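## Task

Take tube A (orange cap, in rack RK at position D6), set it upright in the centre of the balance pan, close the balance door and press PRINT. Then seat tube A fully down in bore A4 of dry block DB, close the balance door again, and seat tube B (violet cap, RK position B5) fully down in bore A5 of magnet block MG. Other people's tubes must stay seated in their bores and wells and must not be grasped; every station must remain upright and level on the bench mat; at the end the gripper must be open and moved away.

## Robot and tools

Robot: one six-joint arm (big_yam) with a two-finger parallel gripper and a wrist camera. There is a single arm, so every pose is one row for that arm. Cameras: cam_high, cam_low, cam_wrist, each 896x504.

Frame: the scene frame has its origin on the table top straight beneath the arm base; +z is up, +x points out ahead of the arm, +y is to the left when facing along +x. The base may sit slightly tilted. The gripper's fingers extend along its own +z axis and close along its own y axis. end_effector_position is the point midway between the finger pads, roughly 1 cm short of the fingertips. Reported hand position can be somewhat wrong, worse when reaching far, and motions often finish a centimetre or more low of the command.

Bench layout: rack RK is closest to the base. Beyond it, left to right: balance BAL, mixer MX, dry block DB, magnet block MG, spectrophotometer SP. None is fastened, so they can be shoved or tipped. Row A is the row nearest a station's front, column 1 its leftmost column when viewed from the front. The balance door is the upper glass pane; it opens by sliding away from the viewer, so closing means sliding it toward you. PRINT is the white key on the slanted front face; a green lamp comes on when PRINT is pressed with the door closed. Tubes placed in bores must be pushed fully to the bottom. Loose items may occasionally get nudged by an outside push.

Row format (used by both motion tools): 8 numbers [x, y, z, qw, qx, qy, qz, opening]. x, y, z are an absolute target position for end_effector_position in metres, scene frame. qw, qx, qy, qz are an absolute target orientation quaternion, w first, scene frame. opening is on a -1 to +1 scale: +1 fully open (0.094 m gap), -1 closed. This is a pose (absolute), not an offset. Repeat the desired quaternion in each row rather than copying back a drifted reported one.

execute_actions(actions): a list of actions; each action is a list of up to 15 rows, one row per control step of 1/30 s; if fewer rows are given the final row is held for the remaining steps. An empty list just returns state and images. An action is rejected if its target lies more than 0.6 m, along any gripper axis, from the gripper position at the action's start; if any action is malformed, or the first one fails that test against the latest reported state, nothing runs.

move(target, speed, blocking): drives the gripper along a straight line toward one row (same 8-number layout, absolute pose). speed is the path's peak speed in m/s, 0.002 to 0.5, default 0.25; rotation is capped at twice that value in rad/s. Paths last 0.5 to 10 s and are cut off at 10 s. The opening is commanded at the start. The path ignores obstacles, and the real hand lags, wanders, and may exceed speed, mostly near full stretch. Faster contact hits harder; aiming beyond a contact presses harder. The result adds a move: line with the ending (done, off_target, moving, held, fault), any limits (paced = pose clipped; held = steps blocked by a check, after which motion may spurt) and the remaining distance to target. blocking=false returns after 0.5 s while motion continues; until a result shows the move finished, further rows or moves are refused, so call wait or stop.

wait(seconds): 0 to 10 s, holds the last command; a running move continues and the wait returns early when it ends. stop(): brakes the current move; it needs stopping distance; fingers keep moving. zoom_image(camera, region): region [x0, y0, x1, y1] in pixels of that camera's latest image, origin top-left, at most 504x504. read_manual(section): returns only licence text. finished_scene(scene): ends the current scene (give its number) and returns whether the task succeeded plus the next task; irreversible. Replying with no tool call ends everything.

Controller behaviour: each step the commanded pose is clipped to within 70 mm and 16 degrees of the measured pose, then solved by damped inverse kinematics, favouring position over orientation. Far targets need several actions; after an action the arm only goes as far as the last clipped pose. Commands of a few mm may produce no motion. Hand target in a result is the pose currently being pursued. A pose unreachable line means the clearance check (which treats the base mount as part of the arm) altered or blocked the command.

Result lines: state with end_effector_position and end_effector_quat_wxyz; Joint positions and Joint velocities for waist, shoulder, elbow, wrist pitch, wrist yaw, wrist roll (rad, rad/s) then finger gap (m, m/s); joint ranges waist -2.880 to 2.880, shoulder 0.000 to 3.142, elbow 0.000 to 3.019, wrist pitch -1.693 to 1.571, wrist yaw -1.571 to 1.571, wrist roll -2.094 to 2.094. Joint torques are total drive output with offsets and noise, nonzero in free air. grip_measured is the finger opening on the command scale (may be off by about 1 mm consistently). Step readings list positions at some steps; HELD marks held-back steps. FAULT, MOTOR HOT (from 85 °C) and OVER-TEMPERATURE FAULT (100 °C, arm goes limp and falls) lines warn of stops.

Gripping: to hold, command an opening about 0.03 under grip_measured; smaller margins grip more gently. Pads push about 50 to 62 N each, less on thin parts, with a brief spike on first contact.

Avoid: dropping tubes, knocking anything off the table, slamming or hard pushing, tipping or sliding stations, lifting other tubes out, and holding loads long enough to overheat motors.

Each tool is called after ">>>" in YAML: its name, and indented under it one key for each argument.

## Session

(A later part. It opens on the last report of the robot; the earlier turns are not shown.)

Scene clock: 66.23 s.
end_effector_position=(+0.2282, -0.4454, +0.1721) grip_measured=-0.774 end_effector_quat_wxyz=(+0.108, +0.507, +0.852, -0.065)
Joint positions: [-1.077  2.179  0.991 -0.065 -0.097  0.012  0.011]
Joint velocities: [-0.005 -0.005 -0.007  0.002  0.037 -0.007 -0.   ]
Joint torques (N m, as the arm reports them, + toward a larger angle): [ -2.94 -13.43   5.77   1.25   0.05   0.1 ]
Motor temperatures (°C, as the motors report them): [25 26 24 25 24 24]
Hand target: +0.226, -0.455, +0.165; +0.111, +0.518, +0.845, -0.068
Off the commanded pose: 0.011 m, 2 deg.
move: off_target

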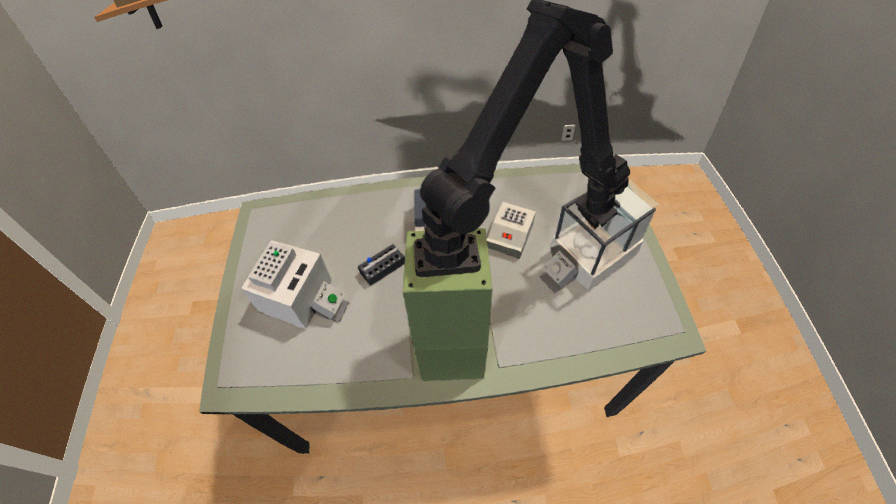

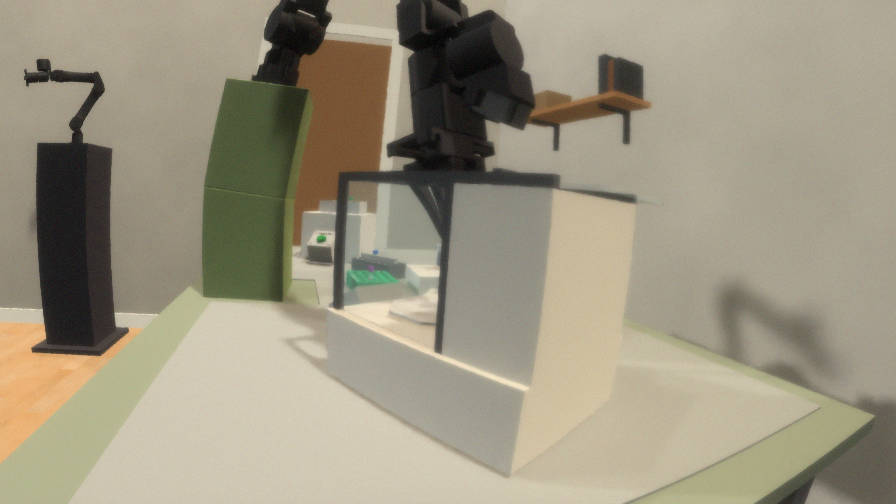

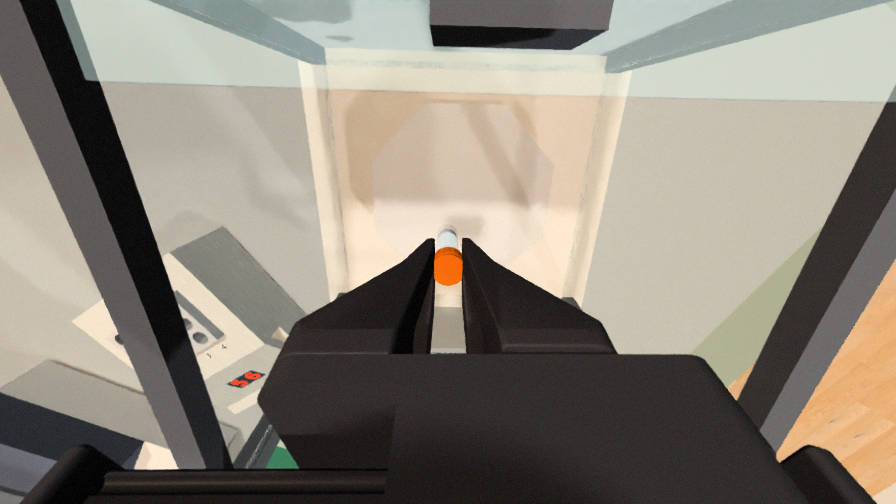

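>>> execute_actions:
  actions:
    - [[0.2245,-0.4555,0.163,0.1113,0.518,0.8453,-0.0682,-0.79],[0.2235,-0.457,0.161,0.1113,0.518,0.8453,-0.0682,-0.79],[0.2225,-0.4585,0.159,0.1113,0.518,0.8453,-0.0682,-0.79],[0.2215,-0.46,0.157,0.1113,0.518,0.8453,-0.0682,-0.79],[0.22,-0.4615,0.155,0.1113,0.518,0.8453,-0.0682,-0.79],[0.22,-0.4615,0.153,0.1113,0.518,0.8453,-0.0682,-0.79],[0.22,-0.4615,0.151,0.1113,0.518,0.8453,-0.0682,-0.79],[0.22,-0.4615,0.149,0.1113,0.518,0.8453,-0.0682,-0.79],[0.22,-0.4615,0.147,0.1113,0.518,0.8453,-0.0682,-0.79],[0.22,-0.4615,0.145,0.1113,0.518,0.8453,-0.0682,-0.79],[0.22,-0.4615,0.143,0.1113,0.518,0.8453,-0.0682,-0.79],[0.22,-0.4615,0.141,0.1113,0.518,0.8453,-0.0682,-0.79],[0.22,-0.4615,0.139,0.1113,0.518,0.8453,-0.0682,-0.79],[0.22,-0.4615,0.137,0.1113,0.518,0.8453,-0.0682,-0.79],[0.22,-0.4615,0.135,0.1113,0.518,0.8453,-0.0682,-0.79]]

>>> wait:
  seconds: 0.5

Scene clock: 82.77 s.
end_effector_position=(+0.2221, -0.4577, +0.1527) grip_measured=-0.774 end_effector_quat_wxyz=(+0.113, +0.514, +0.848, -0.070)
Joint positions: [-1.095  2.239  1.025 -0.028 -0.097  0.012  0.011]
Joint velocities: [-0.015  0.171  0.032  0.076  0.007 -0.051 -0.001]
Joint torques (N m, as the arm reports them, + toward a larger angle): [ -2.46 -13.26   5.78   1.27  -0.06   0.  ]
Motor temperatures (°C, as the motors report them): [25 27 24 25 24 24]
Hand target: +0.220, -0.461, +0.136; +0.111, +0.518, +0.845, -0.068
Off the commanded pose: 0.018 m, 1 deg.
Step readings (end_effector_position):
0: (+0.2282, -0.4454, +0.1721)
1: (+0.2283, -0.4455, +0.1721)
2: (+0.2282, -0.4458, +0.1722)
4: (+0.2278, -0.4476, +0.1718)
8: (+0.2259, -0.4560, +0.1679)
15: end_effector_position above

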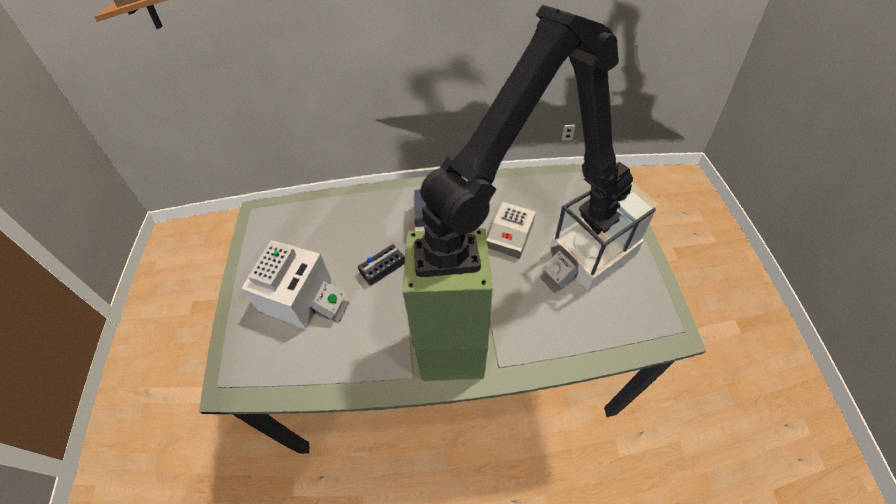

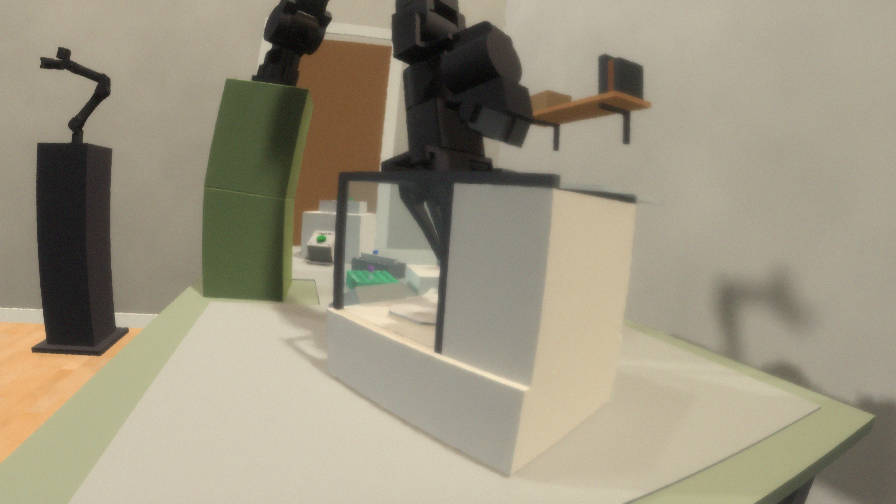

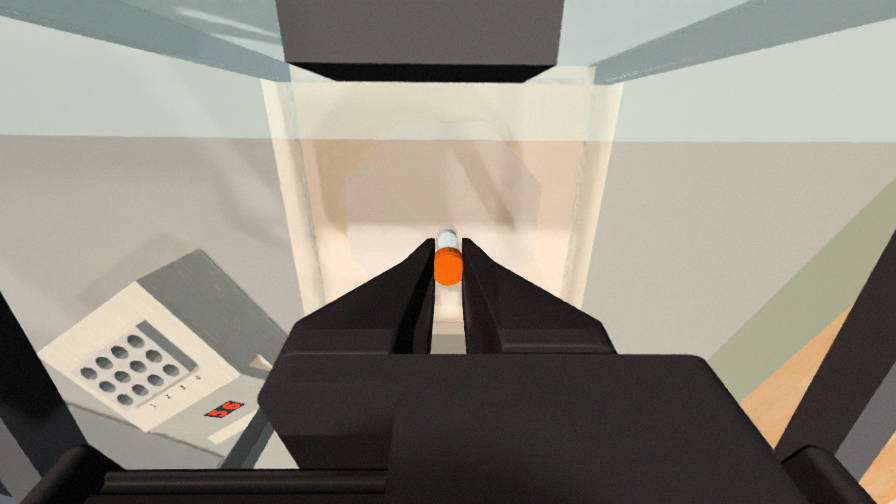

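Scene clock: 83.27 s.
end_effector_position=(+0.2201, -0.4554, +0.1454) grip_measured=-0.774 end_effector_quat_wxyz=(+0.109, +0.514, +0.848, -0.068)
Joint positions: [-1.095  2.257  1.029 -0.022 -0.097  0.012  0.011]
Joint velocities: [-0.015 -0.015 -0.002 -0.017 -0.022 -0.037 -0.001]
Joint torques (N m, as the arm reports them, + toward a larger angle): [ -2.49 -13.62   5.43   1.21  -0.06   0.  ]
Motor temperatures (°C, as the motors report them): [25 27 24 25 24 24]
Hand target: +0.220, -0.461, +0.136; +0.111, +0.518, +0.845, -0.068
Off the commanded pose: 0.012 m, 1 deg.
wait: 0.50 s; at rest by 0.30 s

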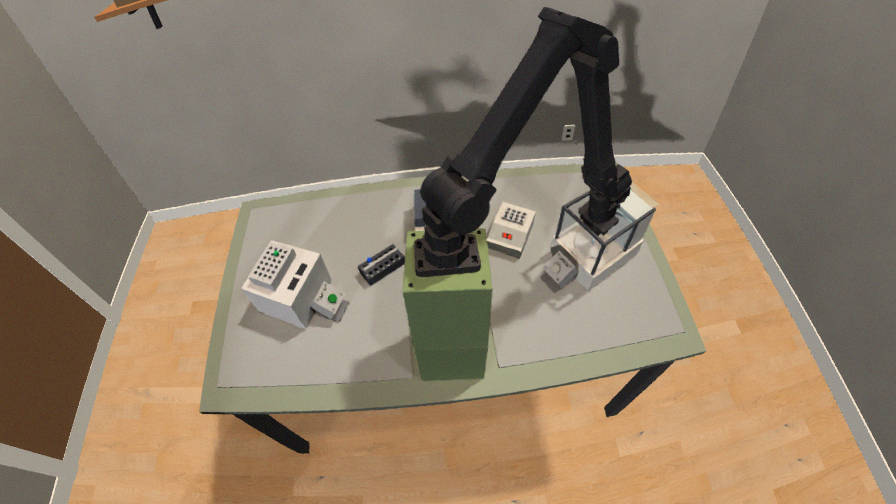

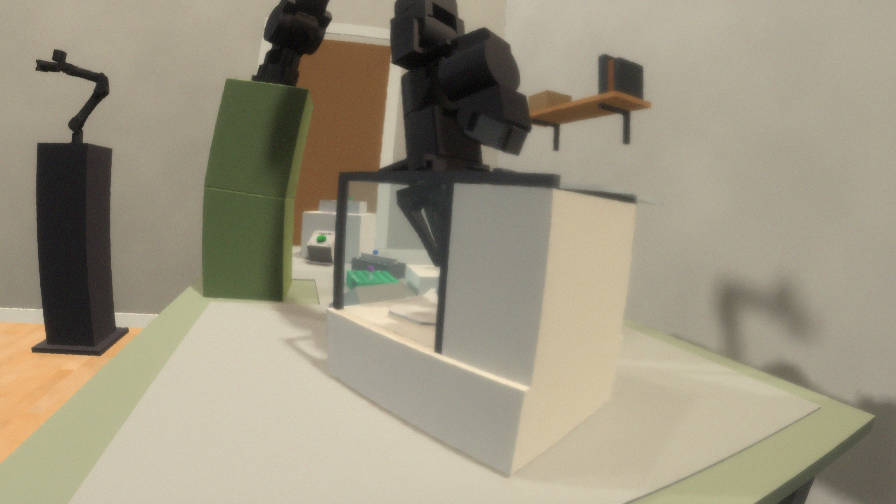

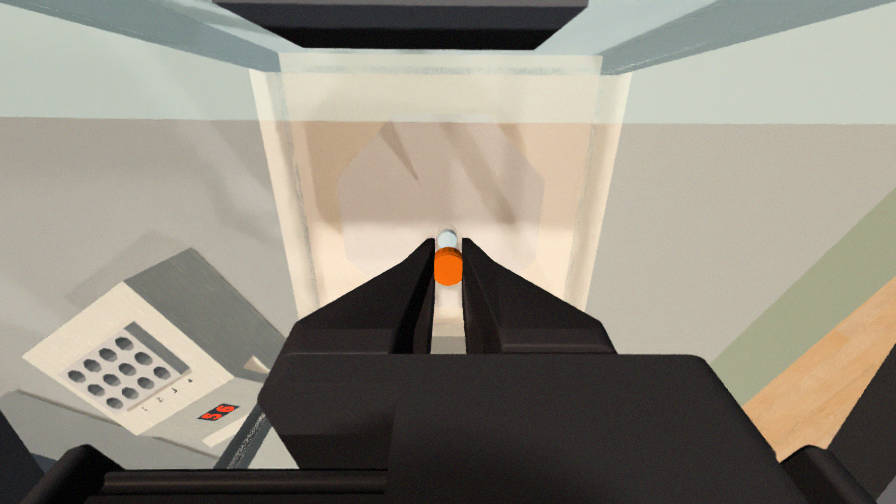

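3 mm off centre; fine. Lower slowly.

>>> execute_actions:
  actions:
    - [[0.22,-0.4615,0.1343,0.1113,0.518,0.8453,-0.0682,-0.79],[0.22,-0.4615,0.1336,0.1113,0.518,0.8453,-0.0682,-0.79],[0.22,-0.4615,0.1329,0.1113,0.518,0.8453,-0.0682,-0.79],[0.22,-0.4615,0.1322,0.1113,0.518,0.8453,-0.0682,-0.79],[0.22,-0.4615,0.1315,0.1113,0.518,0.8453,-0.0682,-0.79],[0.22,-0.4615,0.1308,0.1113,0.518,0.8453,-0.0682,-0.79],[0.22,-0.4615,0.1301,0.1113,0.518,0.8453,-0.0682,-0.79],[0.22,-0.4615,0.1294,0.1113,0.518,0.8453,-0.0682,-0.79],[0.22,-0.4615,0.1287,0.1113,0.518,0.8453,-0.0682,-0.79],[0.22,-0.4615,0.128,0.1113,0.518,0.8453,-0.0682,-0.79],[0.22,-0.4615,0.1275,0.1113,0.518,0.8453,-0.0682,-0.79],[0.22,-0.4615,0.127,0.1113,0.518,0.8453,-0.0682,-0.79],[0.22,-0.4615,0.1265,0.1113,0.518,0.8453,-0.0682,-0.79],[0.22,-0.4615,0.126,0.1113,0.518,0.8453,-0.0682,-0.79],[0.22,-0.4615,0.1255,0.1113,0.518,0.8453,-0.0682,-0.79]]
    - [[0.22,-0.4615,0.125,0.1113,0.518,0.8453,-0.0682,-0.79],[0.22,-0.4615,0.1245,0.1113,0.518,0.8453,-0.0682,-0.79],[0.22,-0.4615,0.124,0.1113,0.518,0.8453,-0.0682,-0.79]]

Scene clock: 95.83 s.
end_effector_position=(+0.2208, -0.4585, +0.1374) grip_measured=-0.774 end_effector_quat_wxyz=(+0.112, +0.514, +0.848, -0.070)
Joint positions: [-1.095  2.281  1.042 -0.004 -0.097  0.012  0.011]
Joint velocities: [ 0.005 -0.005 -0.002  0.002  0.066 -0.022 -0.   ]
Joint torques (N m, as the arm reports them, + toward a larger angle): [ -2.44 -13.04   5.49   1.22  -0.05   0.03]
Motor temperatures (°C, as the motors report them): [25 27 24 25 24 24]
Hand target: +0.220, -0.461, +0.125; +0.112, +0.518, +0.845, -0.068
Off the commanded pose: 0.014 m, 1 deg.
Step readings (end_effector_position; steps 1 to 15: 1st action; 16 to 30: 2nd action):
0: (+0.2201, -0.4554, +0.1454)
1: (+0.2201, -0.4554, +0.1454)
2: (+0.2202, -0.4554, +0.1454)
4: (+0.2204, -0.4558, +0.1455)
8: (+0.2217, -0.4584, +0.1452)
15: (+0.2217, -0.4594, +0.1410)
16: (+0.2216, -0.4593, +0.1404)
17: (+0.2214, -0.4591, +0.1398)
19: (+0.2210, -0.4586, +0.1384)
23: (+0.2207, -0.4583, +0.1373)
30: end_effector_position above

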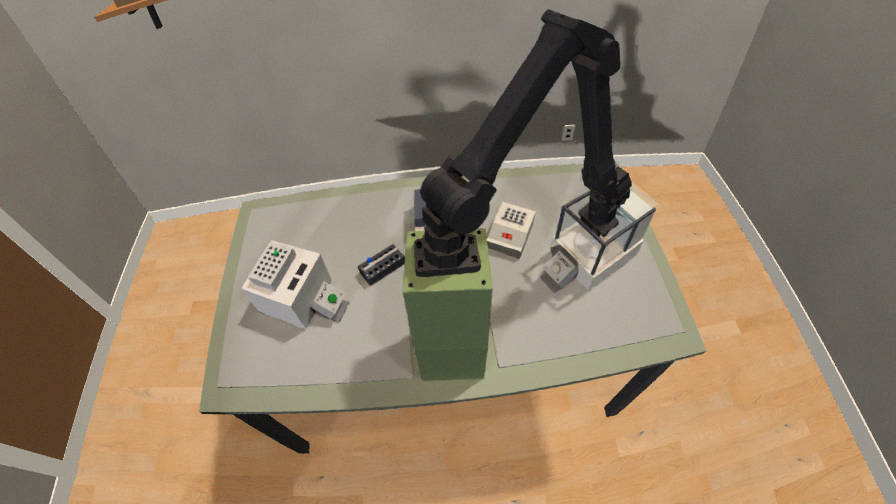

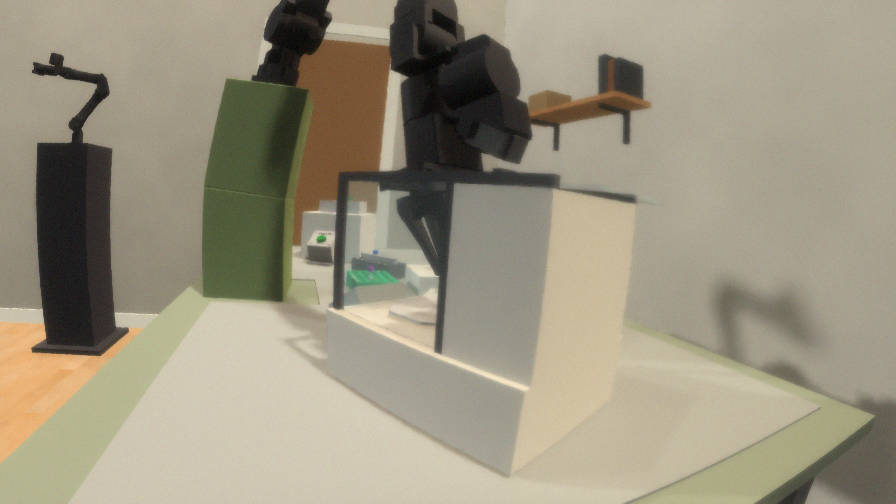

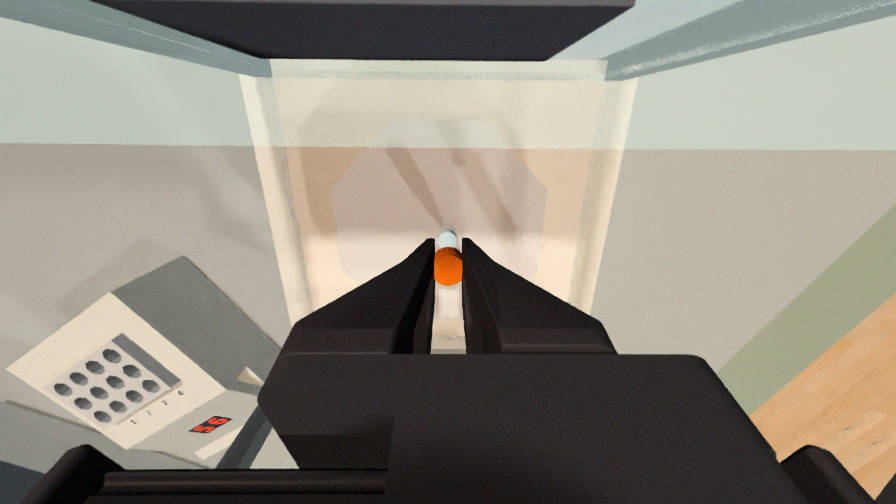

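>>> execute_actions:
  actions:
    - [[0.22,-0.4615,0.1237,0.1113,0.518,0.8453,-0.0682,-0.79],[0.22,-0.4615,0.1234,0.1113,0.518,0.8453,-0.0682,-0.79],[0.22,-0.4615,0.1231,0.1113,0.518,0.8453,-0.0682,-0.79],[0.22,-0.4615,0.1228,0.1113,0.518,0.8453,-0.0682,-0.79],[0.22,-0.4615,0.1225,0.1113,0.518,0.8453,-0.0682,-0.79],[0.22,-0.4615,0.1222,0.1113,0.518,0.8453,-0.0682,-0.79],[0.22,-0.4615,0.1219,0.1113,0.518,0.8453,-0.0682,-0.79],[0.22,-0.4615,0.1216,0.1113,0.518,0.8453,-0.0682,-0.79],[0.22,-0.4615,0.1213,0.1113,0.518,0.8453,-0.0682,-0.79],[0.22,-0.4615,0.121,0.1113,0.518,0.8453,-0.0682,-0.79]]

Scene clock: 103.93 s.
end_effector_position=(+0.2210, -0.4588, +0.1371) grip_measured=-0.774 end_effector_quat_wxyz=(+0.113, +0.514, +0.848, -0.070)
Joint positions: [-1.095  2.282  1.042 -0.001 -0.097  0.012  0.011]
Joint velocities: [-0.015  0.015 -0.007 -0.002  0.007  0.022 -0.001]
Joint torques (N m, as the arm reports them, + toward a larger angle): [ -2.43 -12.79   5.64   1.28  -0.04   0.04]
Motor temperatures (°C, as the motors report them): [25 27 24 25 24 24]
Hand target: +0.220, -0.461, +0.121; +0.111, +0.518, +0.845, -0.068
Off the commanded pose: 0.016 m, 1 deg.
Step readings (end_effector_position):
0: (+0.2208, -0.4585, +0.1374)
1: (+0.2208, -0.4585, +0.1374)
2: (+0.2208, -0.4585, +0.1374)
4: (+0.2207, -0.4584, +0.1372)
8: (+0.2209, -0.4587, +0.1372)
15: end_effector_position above

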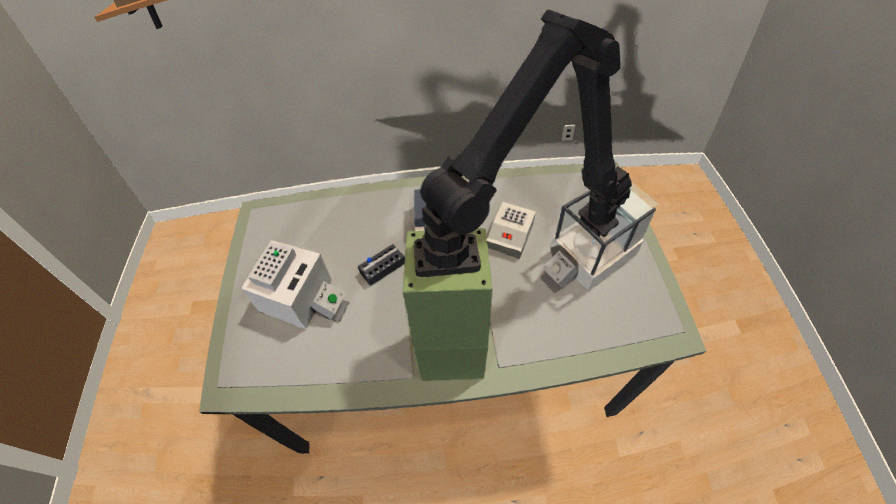

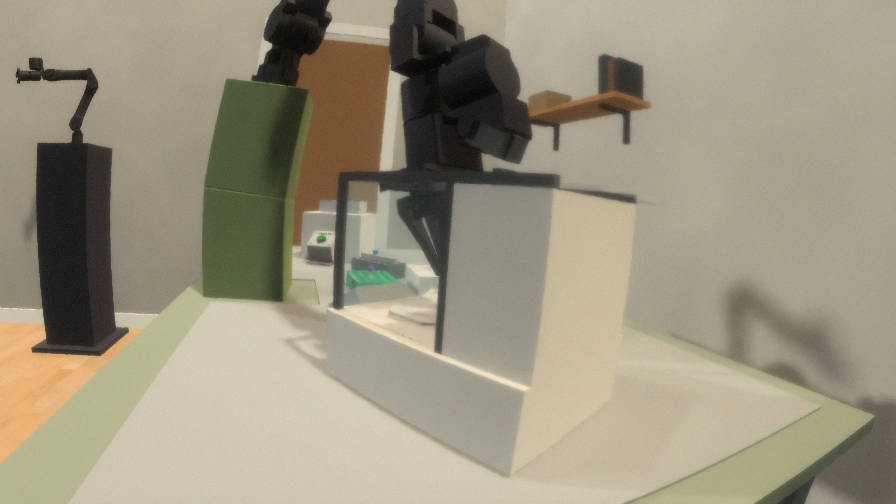

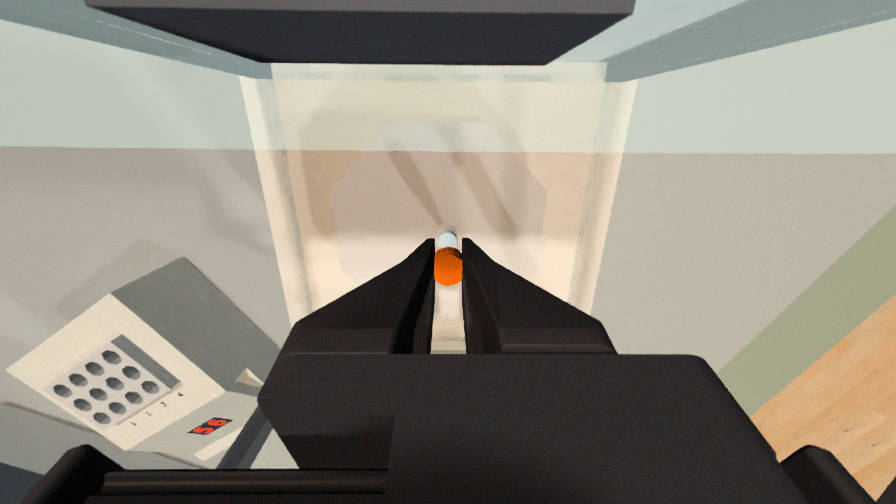

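>>> execute_actions:
  actions:
    - [[0.22,-0.4615,0.124,0.1113,0.518,0.8453,-0.0682,-0.79],[0.22,-0.4615,0.127,0.1113,0.518,0.8453,-0.0682,-0.79],[0.22,-0.4615,0.127,0.1113,0.518,0.8453,-0.0682,-0.77],[0.22,-0.4615,0.127,0.1113,0.518,0.8453,-0.0682,-0.75],[0.22,-0.4615,0.127,0.1113,0.518,0.8453,-0.0682,-0.72],[0.22,-0.4615,0.127,0.1113,0.518,0.8453,-0.0682,-0.65],[0.22,-0.4615,0.127,0.1113,0.518,0.8453,-0.0682,-0.5]]

>>> move:
  target: [0.221,-0.459,0.27,0.1113,0.518,0.8453,-0.0682,-0.5]
  speed: 0.15

>>> move:
  target: [0.251,-0.508,0.26,0.1113,0.518,0.8453,-0.0682,-0.05]
  speed: 0.15

Scene clock: 113.20 s.
end_effector_position=(+0.2210, -0.4588, +0.1371) grip_measured=-0.502 end_effector_quat_wxyz=(+0.113, +0.514, +0.848, -0.070)
Joint positions: [-1.095  2.282  1.042 -0.001 -0.097  0.012  0.023]
Joint velocities: [0.005 0.005 0.002 0.002 0.007 0.037 0.   ]
Joint torques (N m, as the arm reports them, + toward a larger angle): [ -2.48 -13.89   5.23   0.89  -0.05   0.02]
Motor temperatures (°C, as the motors report them): [25 27 24 25 24 24]
Hand target: +0.220, -0.461, +0.127; +0.111, +0.518, +0.845, -0.068
Off the commanded pose: 0.010 m, 1 deg.
Step readings (end_effector_position):
0: (+0.2210, -0.4588, +0.1371)
1: (+0.2210, -0.4588, +0.1371)
2: (+0.2210, -0.4588, +0.1371)
4: (+0.2210, -0.4588, +0.1371)
8: (+0.2210, -0.4588, +0.1371)
15: end_effector_position above

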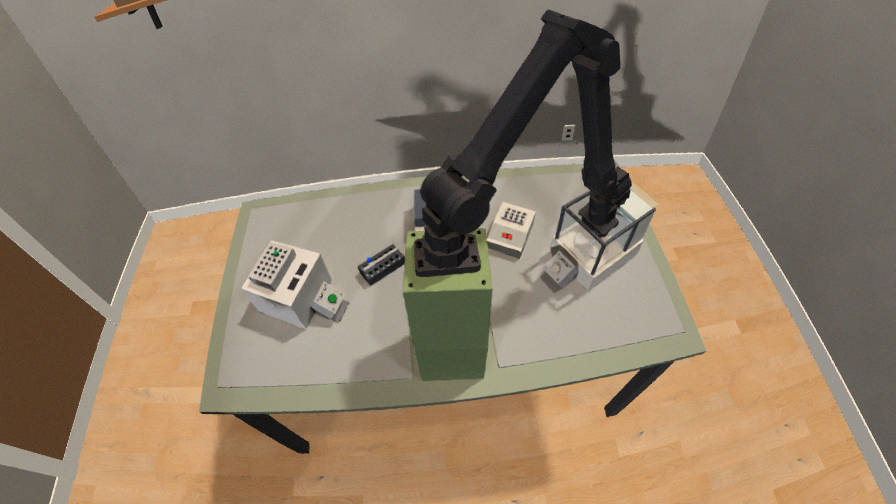

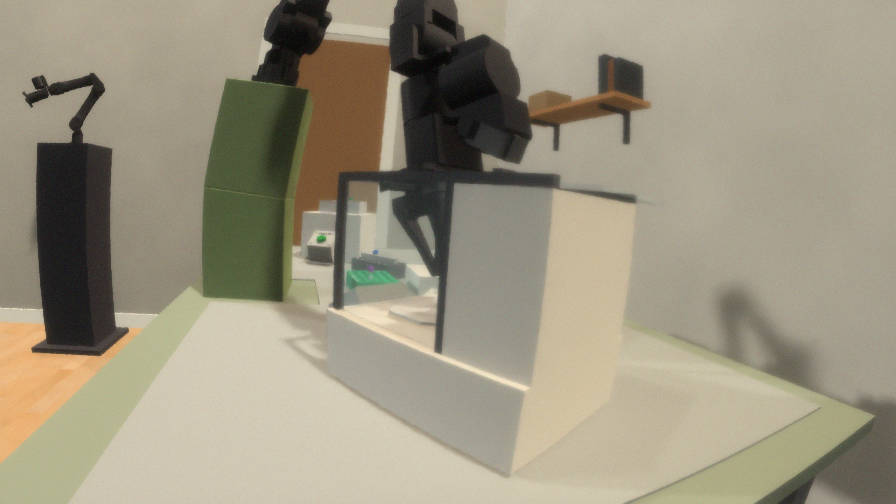

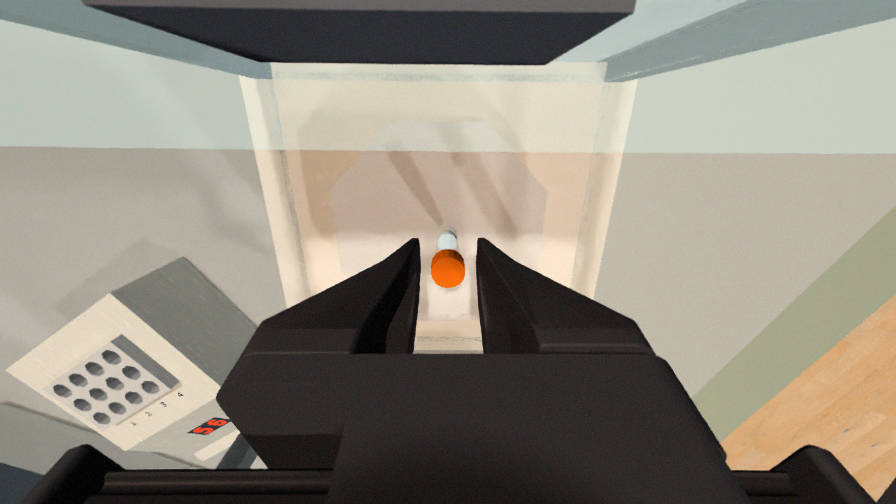

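Scene clock: 114.50 s.
end_effector_position=(+0.2261, -0.4600, +0.2684) grip_measured=-0.502 end_effector_quat_wxyz=(+0.114, +0.520, +0.843, -0.070)
Joint positions: [-1.114  1.946  0.975 -0.27  -0.102  0.01   0.023]
Joint velocities: [-0.005 -0.005 -0.012 -0.017 -0.051  0.037 -0.   ]
Joint torques (N m, as the arm reports them, + toward a larger angle): [ -3.22 -15.18   5.17   0.34  -0.16  -0.17]
Motor temperatures (°C, as the motors report them): [25 27 24 25 24 24]
Hand target: +0.220, -0.458, +0.270; +0.111, +0.518, +0.845, -0.068
Off the commanded pose: 0.005 m, 1 deg.
move: done

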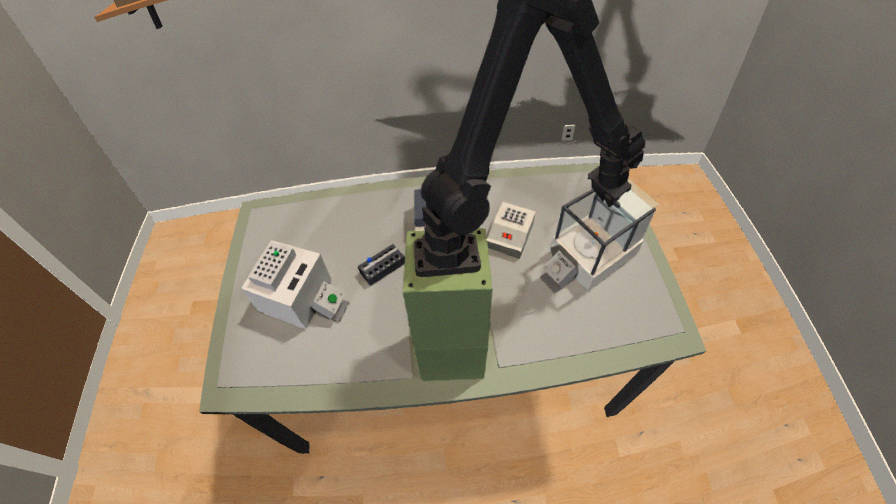

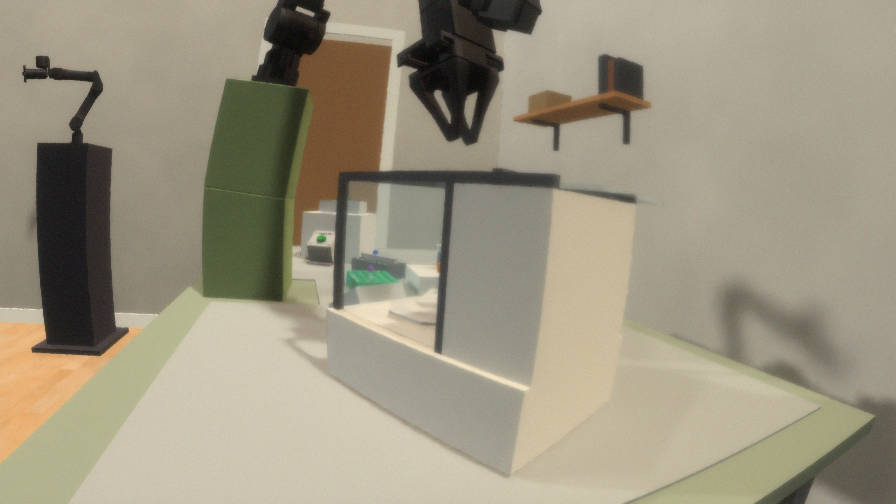

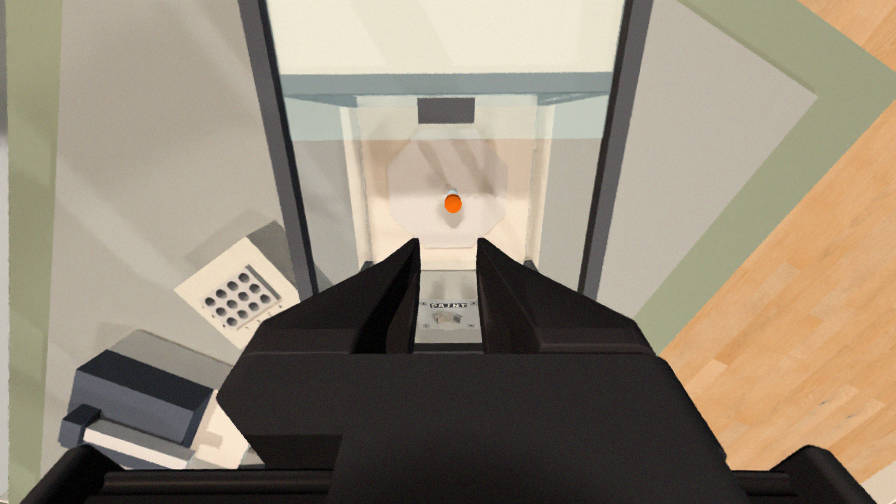

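Scene clock: 115.37 s.
end_effector_position=(+0.2487, -0.5058, +0.2741) grip_measured=-0.052 end_effector_quat_wxyz=(+0.120, +0.519, +0.843, -0.074)
Joint positions: [-1.114  2.008  1.127 -0.345 -0.102  0.01   0.045]
Joint velocities: [ 0.005  0.015 -0.002  0.007  0.051  0.022 -0.   ]
Joint torques (N m, as the arm reports them, + toward a larger angle): [ -2.03 -13.58   8.97   0.42  -0.01  -0.07]
Motor temperatures (°C, as the motors report them): [25 27 24 25 24 24]
Hand target: +0.251, -0.508, +0.261; +0.112, +0.518, +0.845, -0.068
Off the commanded pose: 0.014 m, 1 deg.
move: off_target

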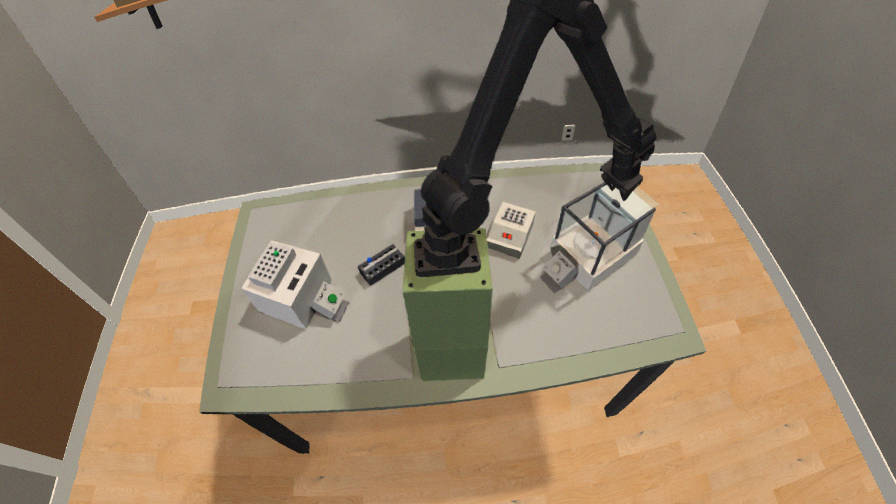

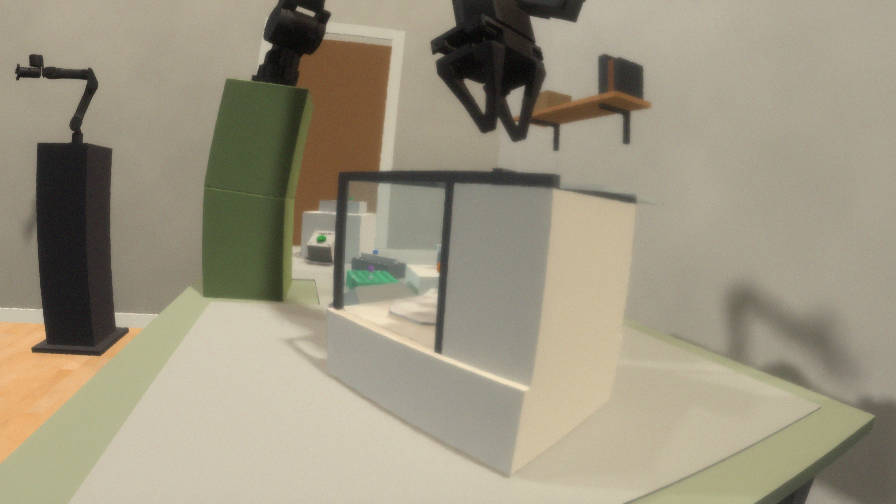

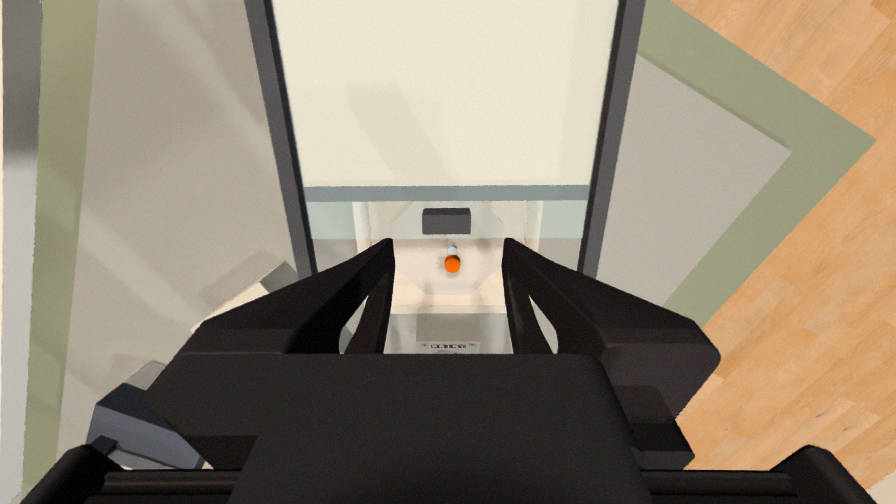

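>>> move:
  target: [0.254,-0.514,0.221,0.1113,0.518,0.8453,-0.0682,-0.05]
  speed: 0.08

Scene clock: 120.57 s.
end_effector_position=(+0.2426, -0.5035, +0.2293) grip_measured=-0.052 end_effector_quat_wxyz=(+0.104, +0.522, +0.844, -0.064)
Joint positions: [-1.114  2.109  1.15  -0.305 -0.102  0.01   0.045]
Joint velocities: [-0.015 -0.005  0.007  0.002  0.051 -0.022  0.   ]
Joint torques (N m, as the arm reports them, + toward a larger angle): [ -1.51 -14.23   9.18   1.2    0.06   0.  ]
Motor temperatures (°C, as the motors report them): [25 27 24 25 24 24]
Hand target: +0.254, -0.513, +0.221; +0.111, +0.518, +0.845, -0.068
Off the commanded pose: 0.018 m, 1 deg.
move: off_target

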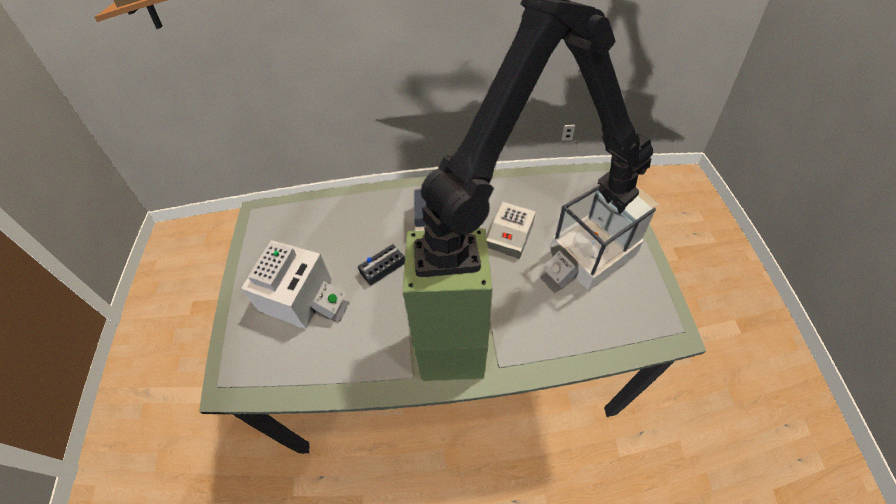

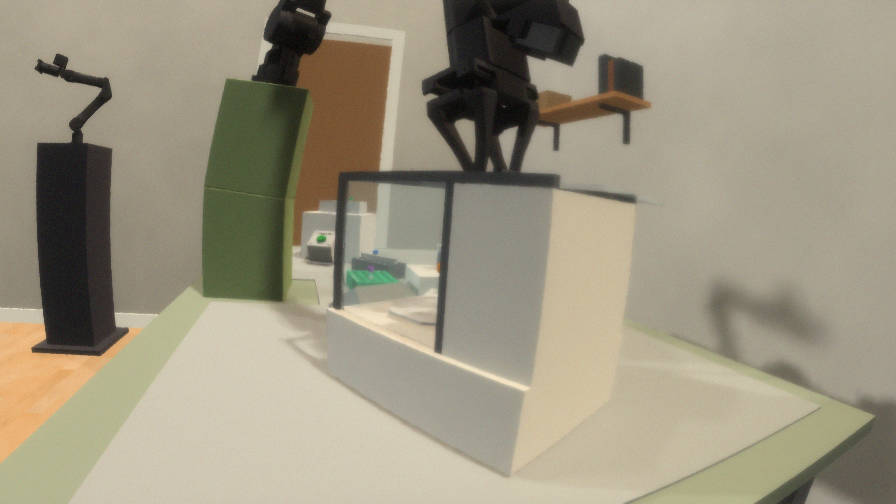

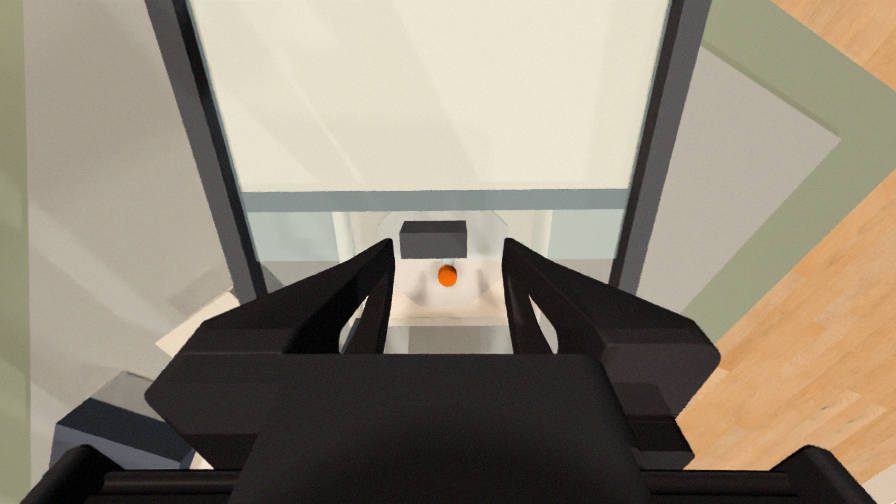

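>>> execute_actions:
  actions:
    - [[0.255,-0.5143,0.221,0.1113,0.518,0.8453,-0.0682,-0.05],[0.256,-0.5146,0.221,0.1113,0.518,0.8453,-0.0682,-0.05],[0.257,-0.515,0.221,0.1113,0.518,0.8453,-0.0682,-0.05],[0.258,-0.5153,0.221,0.1113,0.518,0.8453,-0.0682,-0.05],[0.259,-0.5156,0.221,0.1113,0.518,0.8453,-0.0682,-0.05],[0.260,-0.516,0.221,0.1113,0.518,0.8453,-0.0682,-0.05],[0.261,-0.5163,0.221,0.1113,0.518,0.8453,-0.0682,-0.05],[0.262,-0.5166,0.221,0.1113,0.518,0.8453,-0.0682,-0.05]]

Scene clock: 129.33 s.
end_effector_position=(+0.2556, -0.5128, +0.2350) grip_measured=-0.052 end_effector_quat_wxyz=(+0.115, +0.515, +0.847, -0.070)
Joint positions: [-1.101  2.11   1.175 -0.305 -0.1    0.01   0.045]
Joint velocities: [ 0.024 -0.024  0.032 -0.022  0.066 -0.051  0.001]
Joint torques (N m, as the arm reports them, + toward a larger angle): [ -1.86 -14.12   8.61   0.89   0.11   0.1 ]
Motor temperatures (°C, as the motors report them): [25 27 25 25 24 24]
Hand target: +0.262, -0.516, +0.222; +0.111, +0.518, +0.845, -0.068
Off the commanded pose: 0.016 m, 1 deg.
Step readings (end_effector_position):
0: (+0.2426, -0.5035, +0.2293)
1: (+0.2426, -0.5035, +0.2293)
2: (+0.2426, -0.5035, +0.2293)
4: (+0.2429, -0.5036, +0.2293)
8: (+0.2448, -0.5055, +0.2304)
15: end_effector_position above

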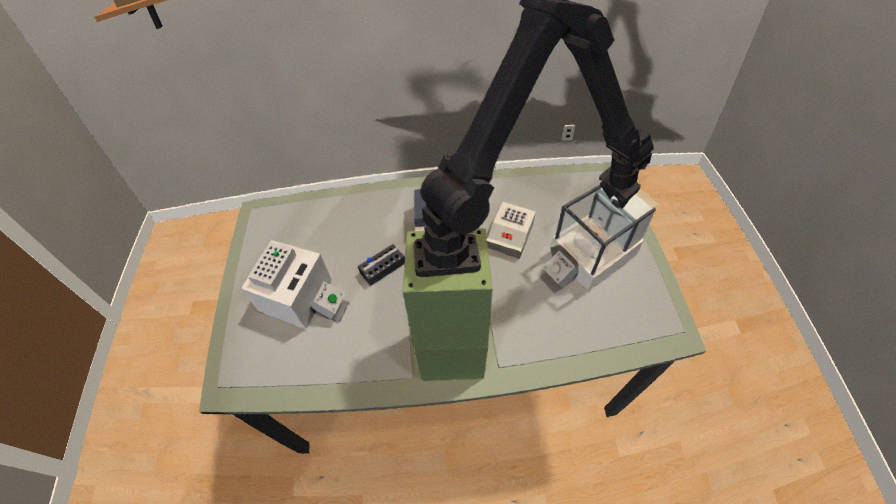

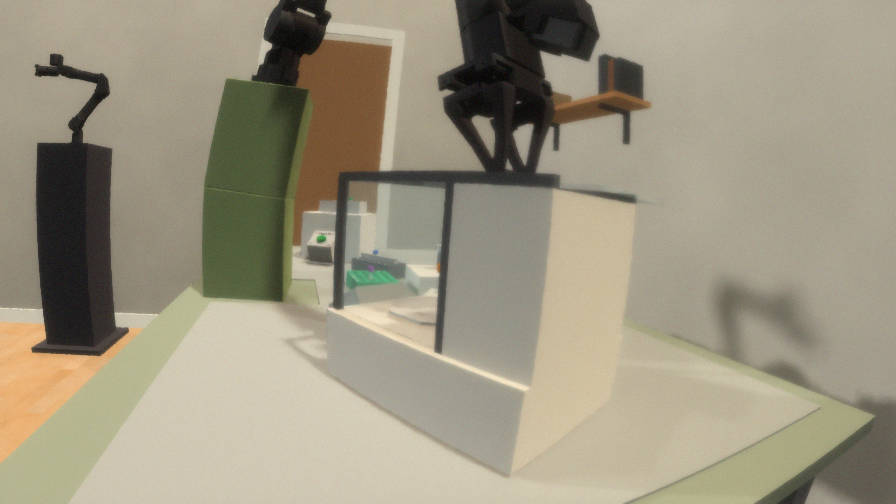

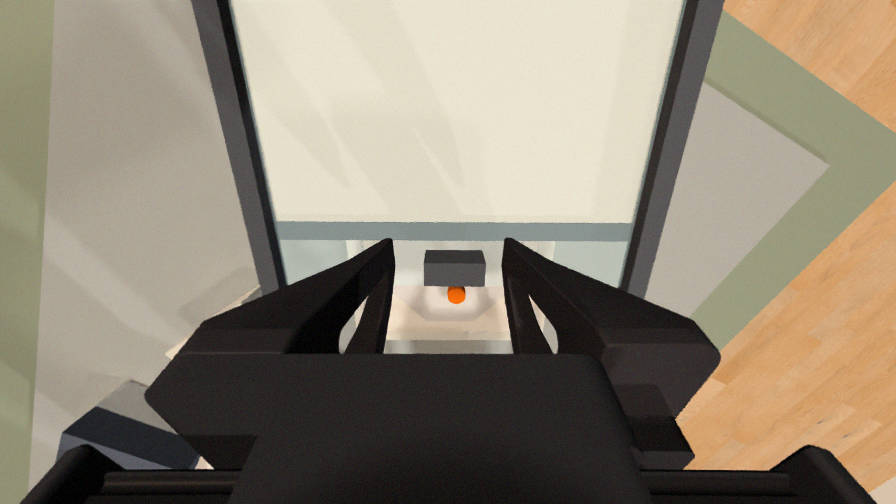

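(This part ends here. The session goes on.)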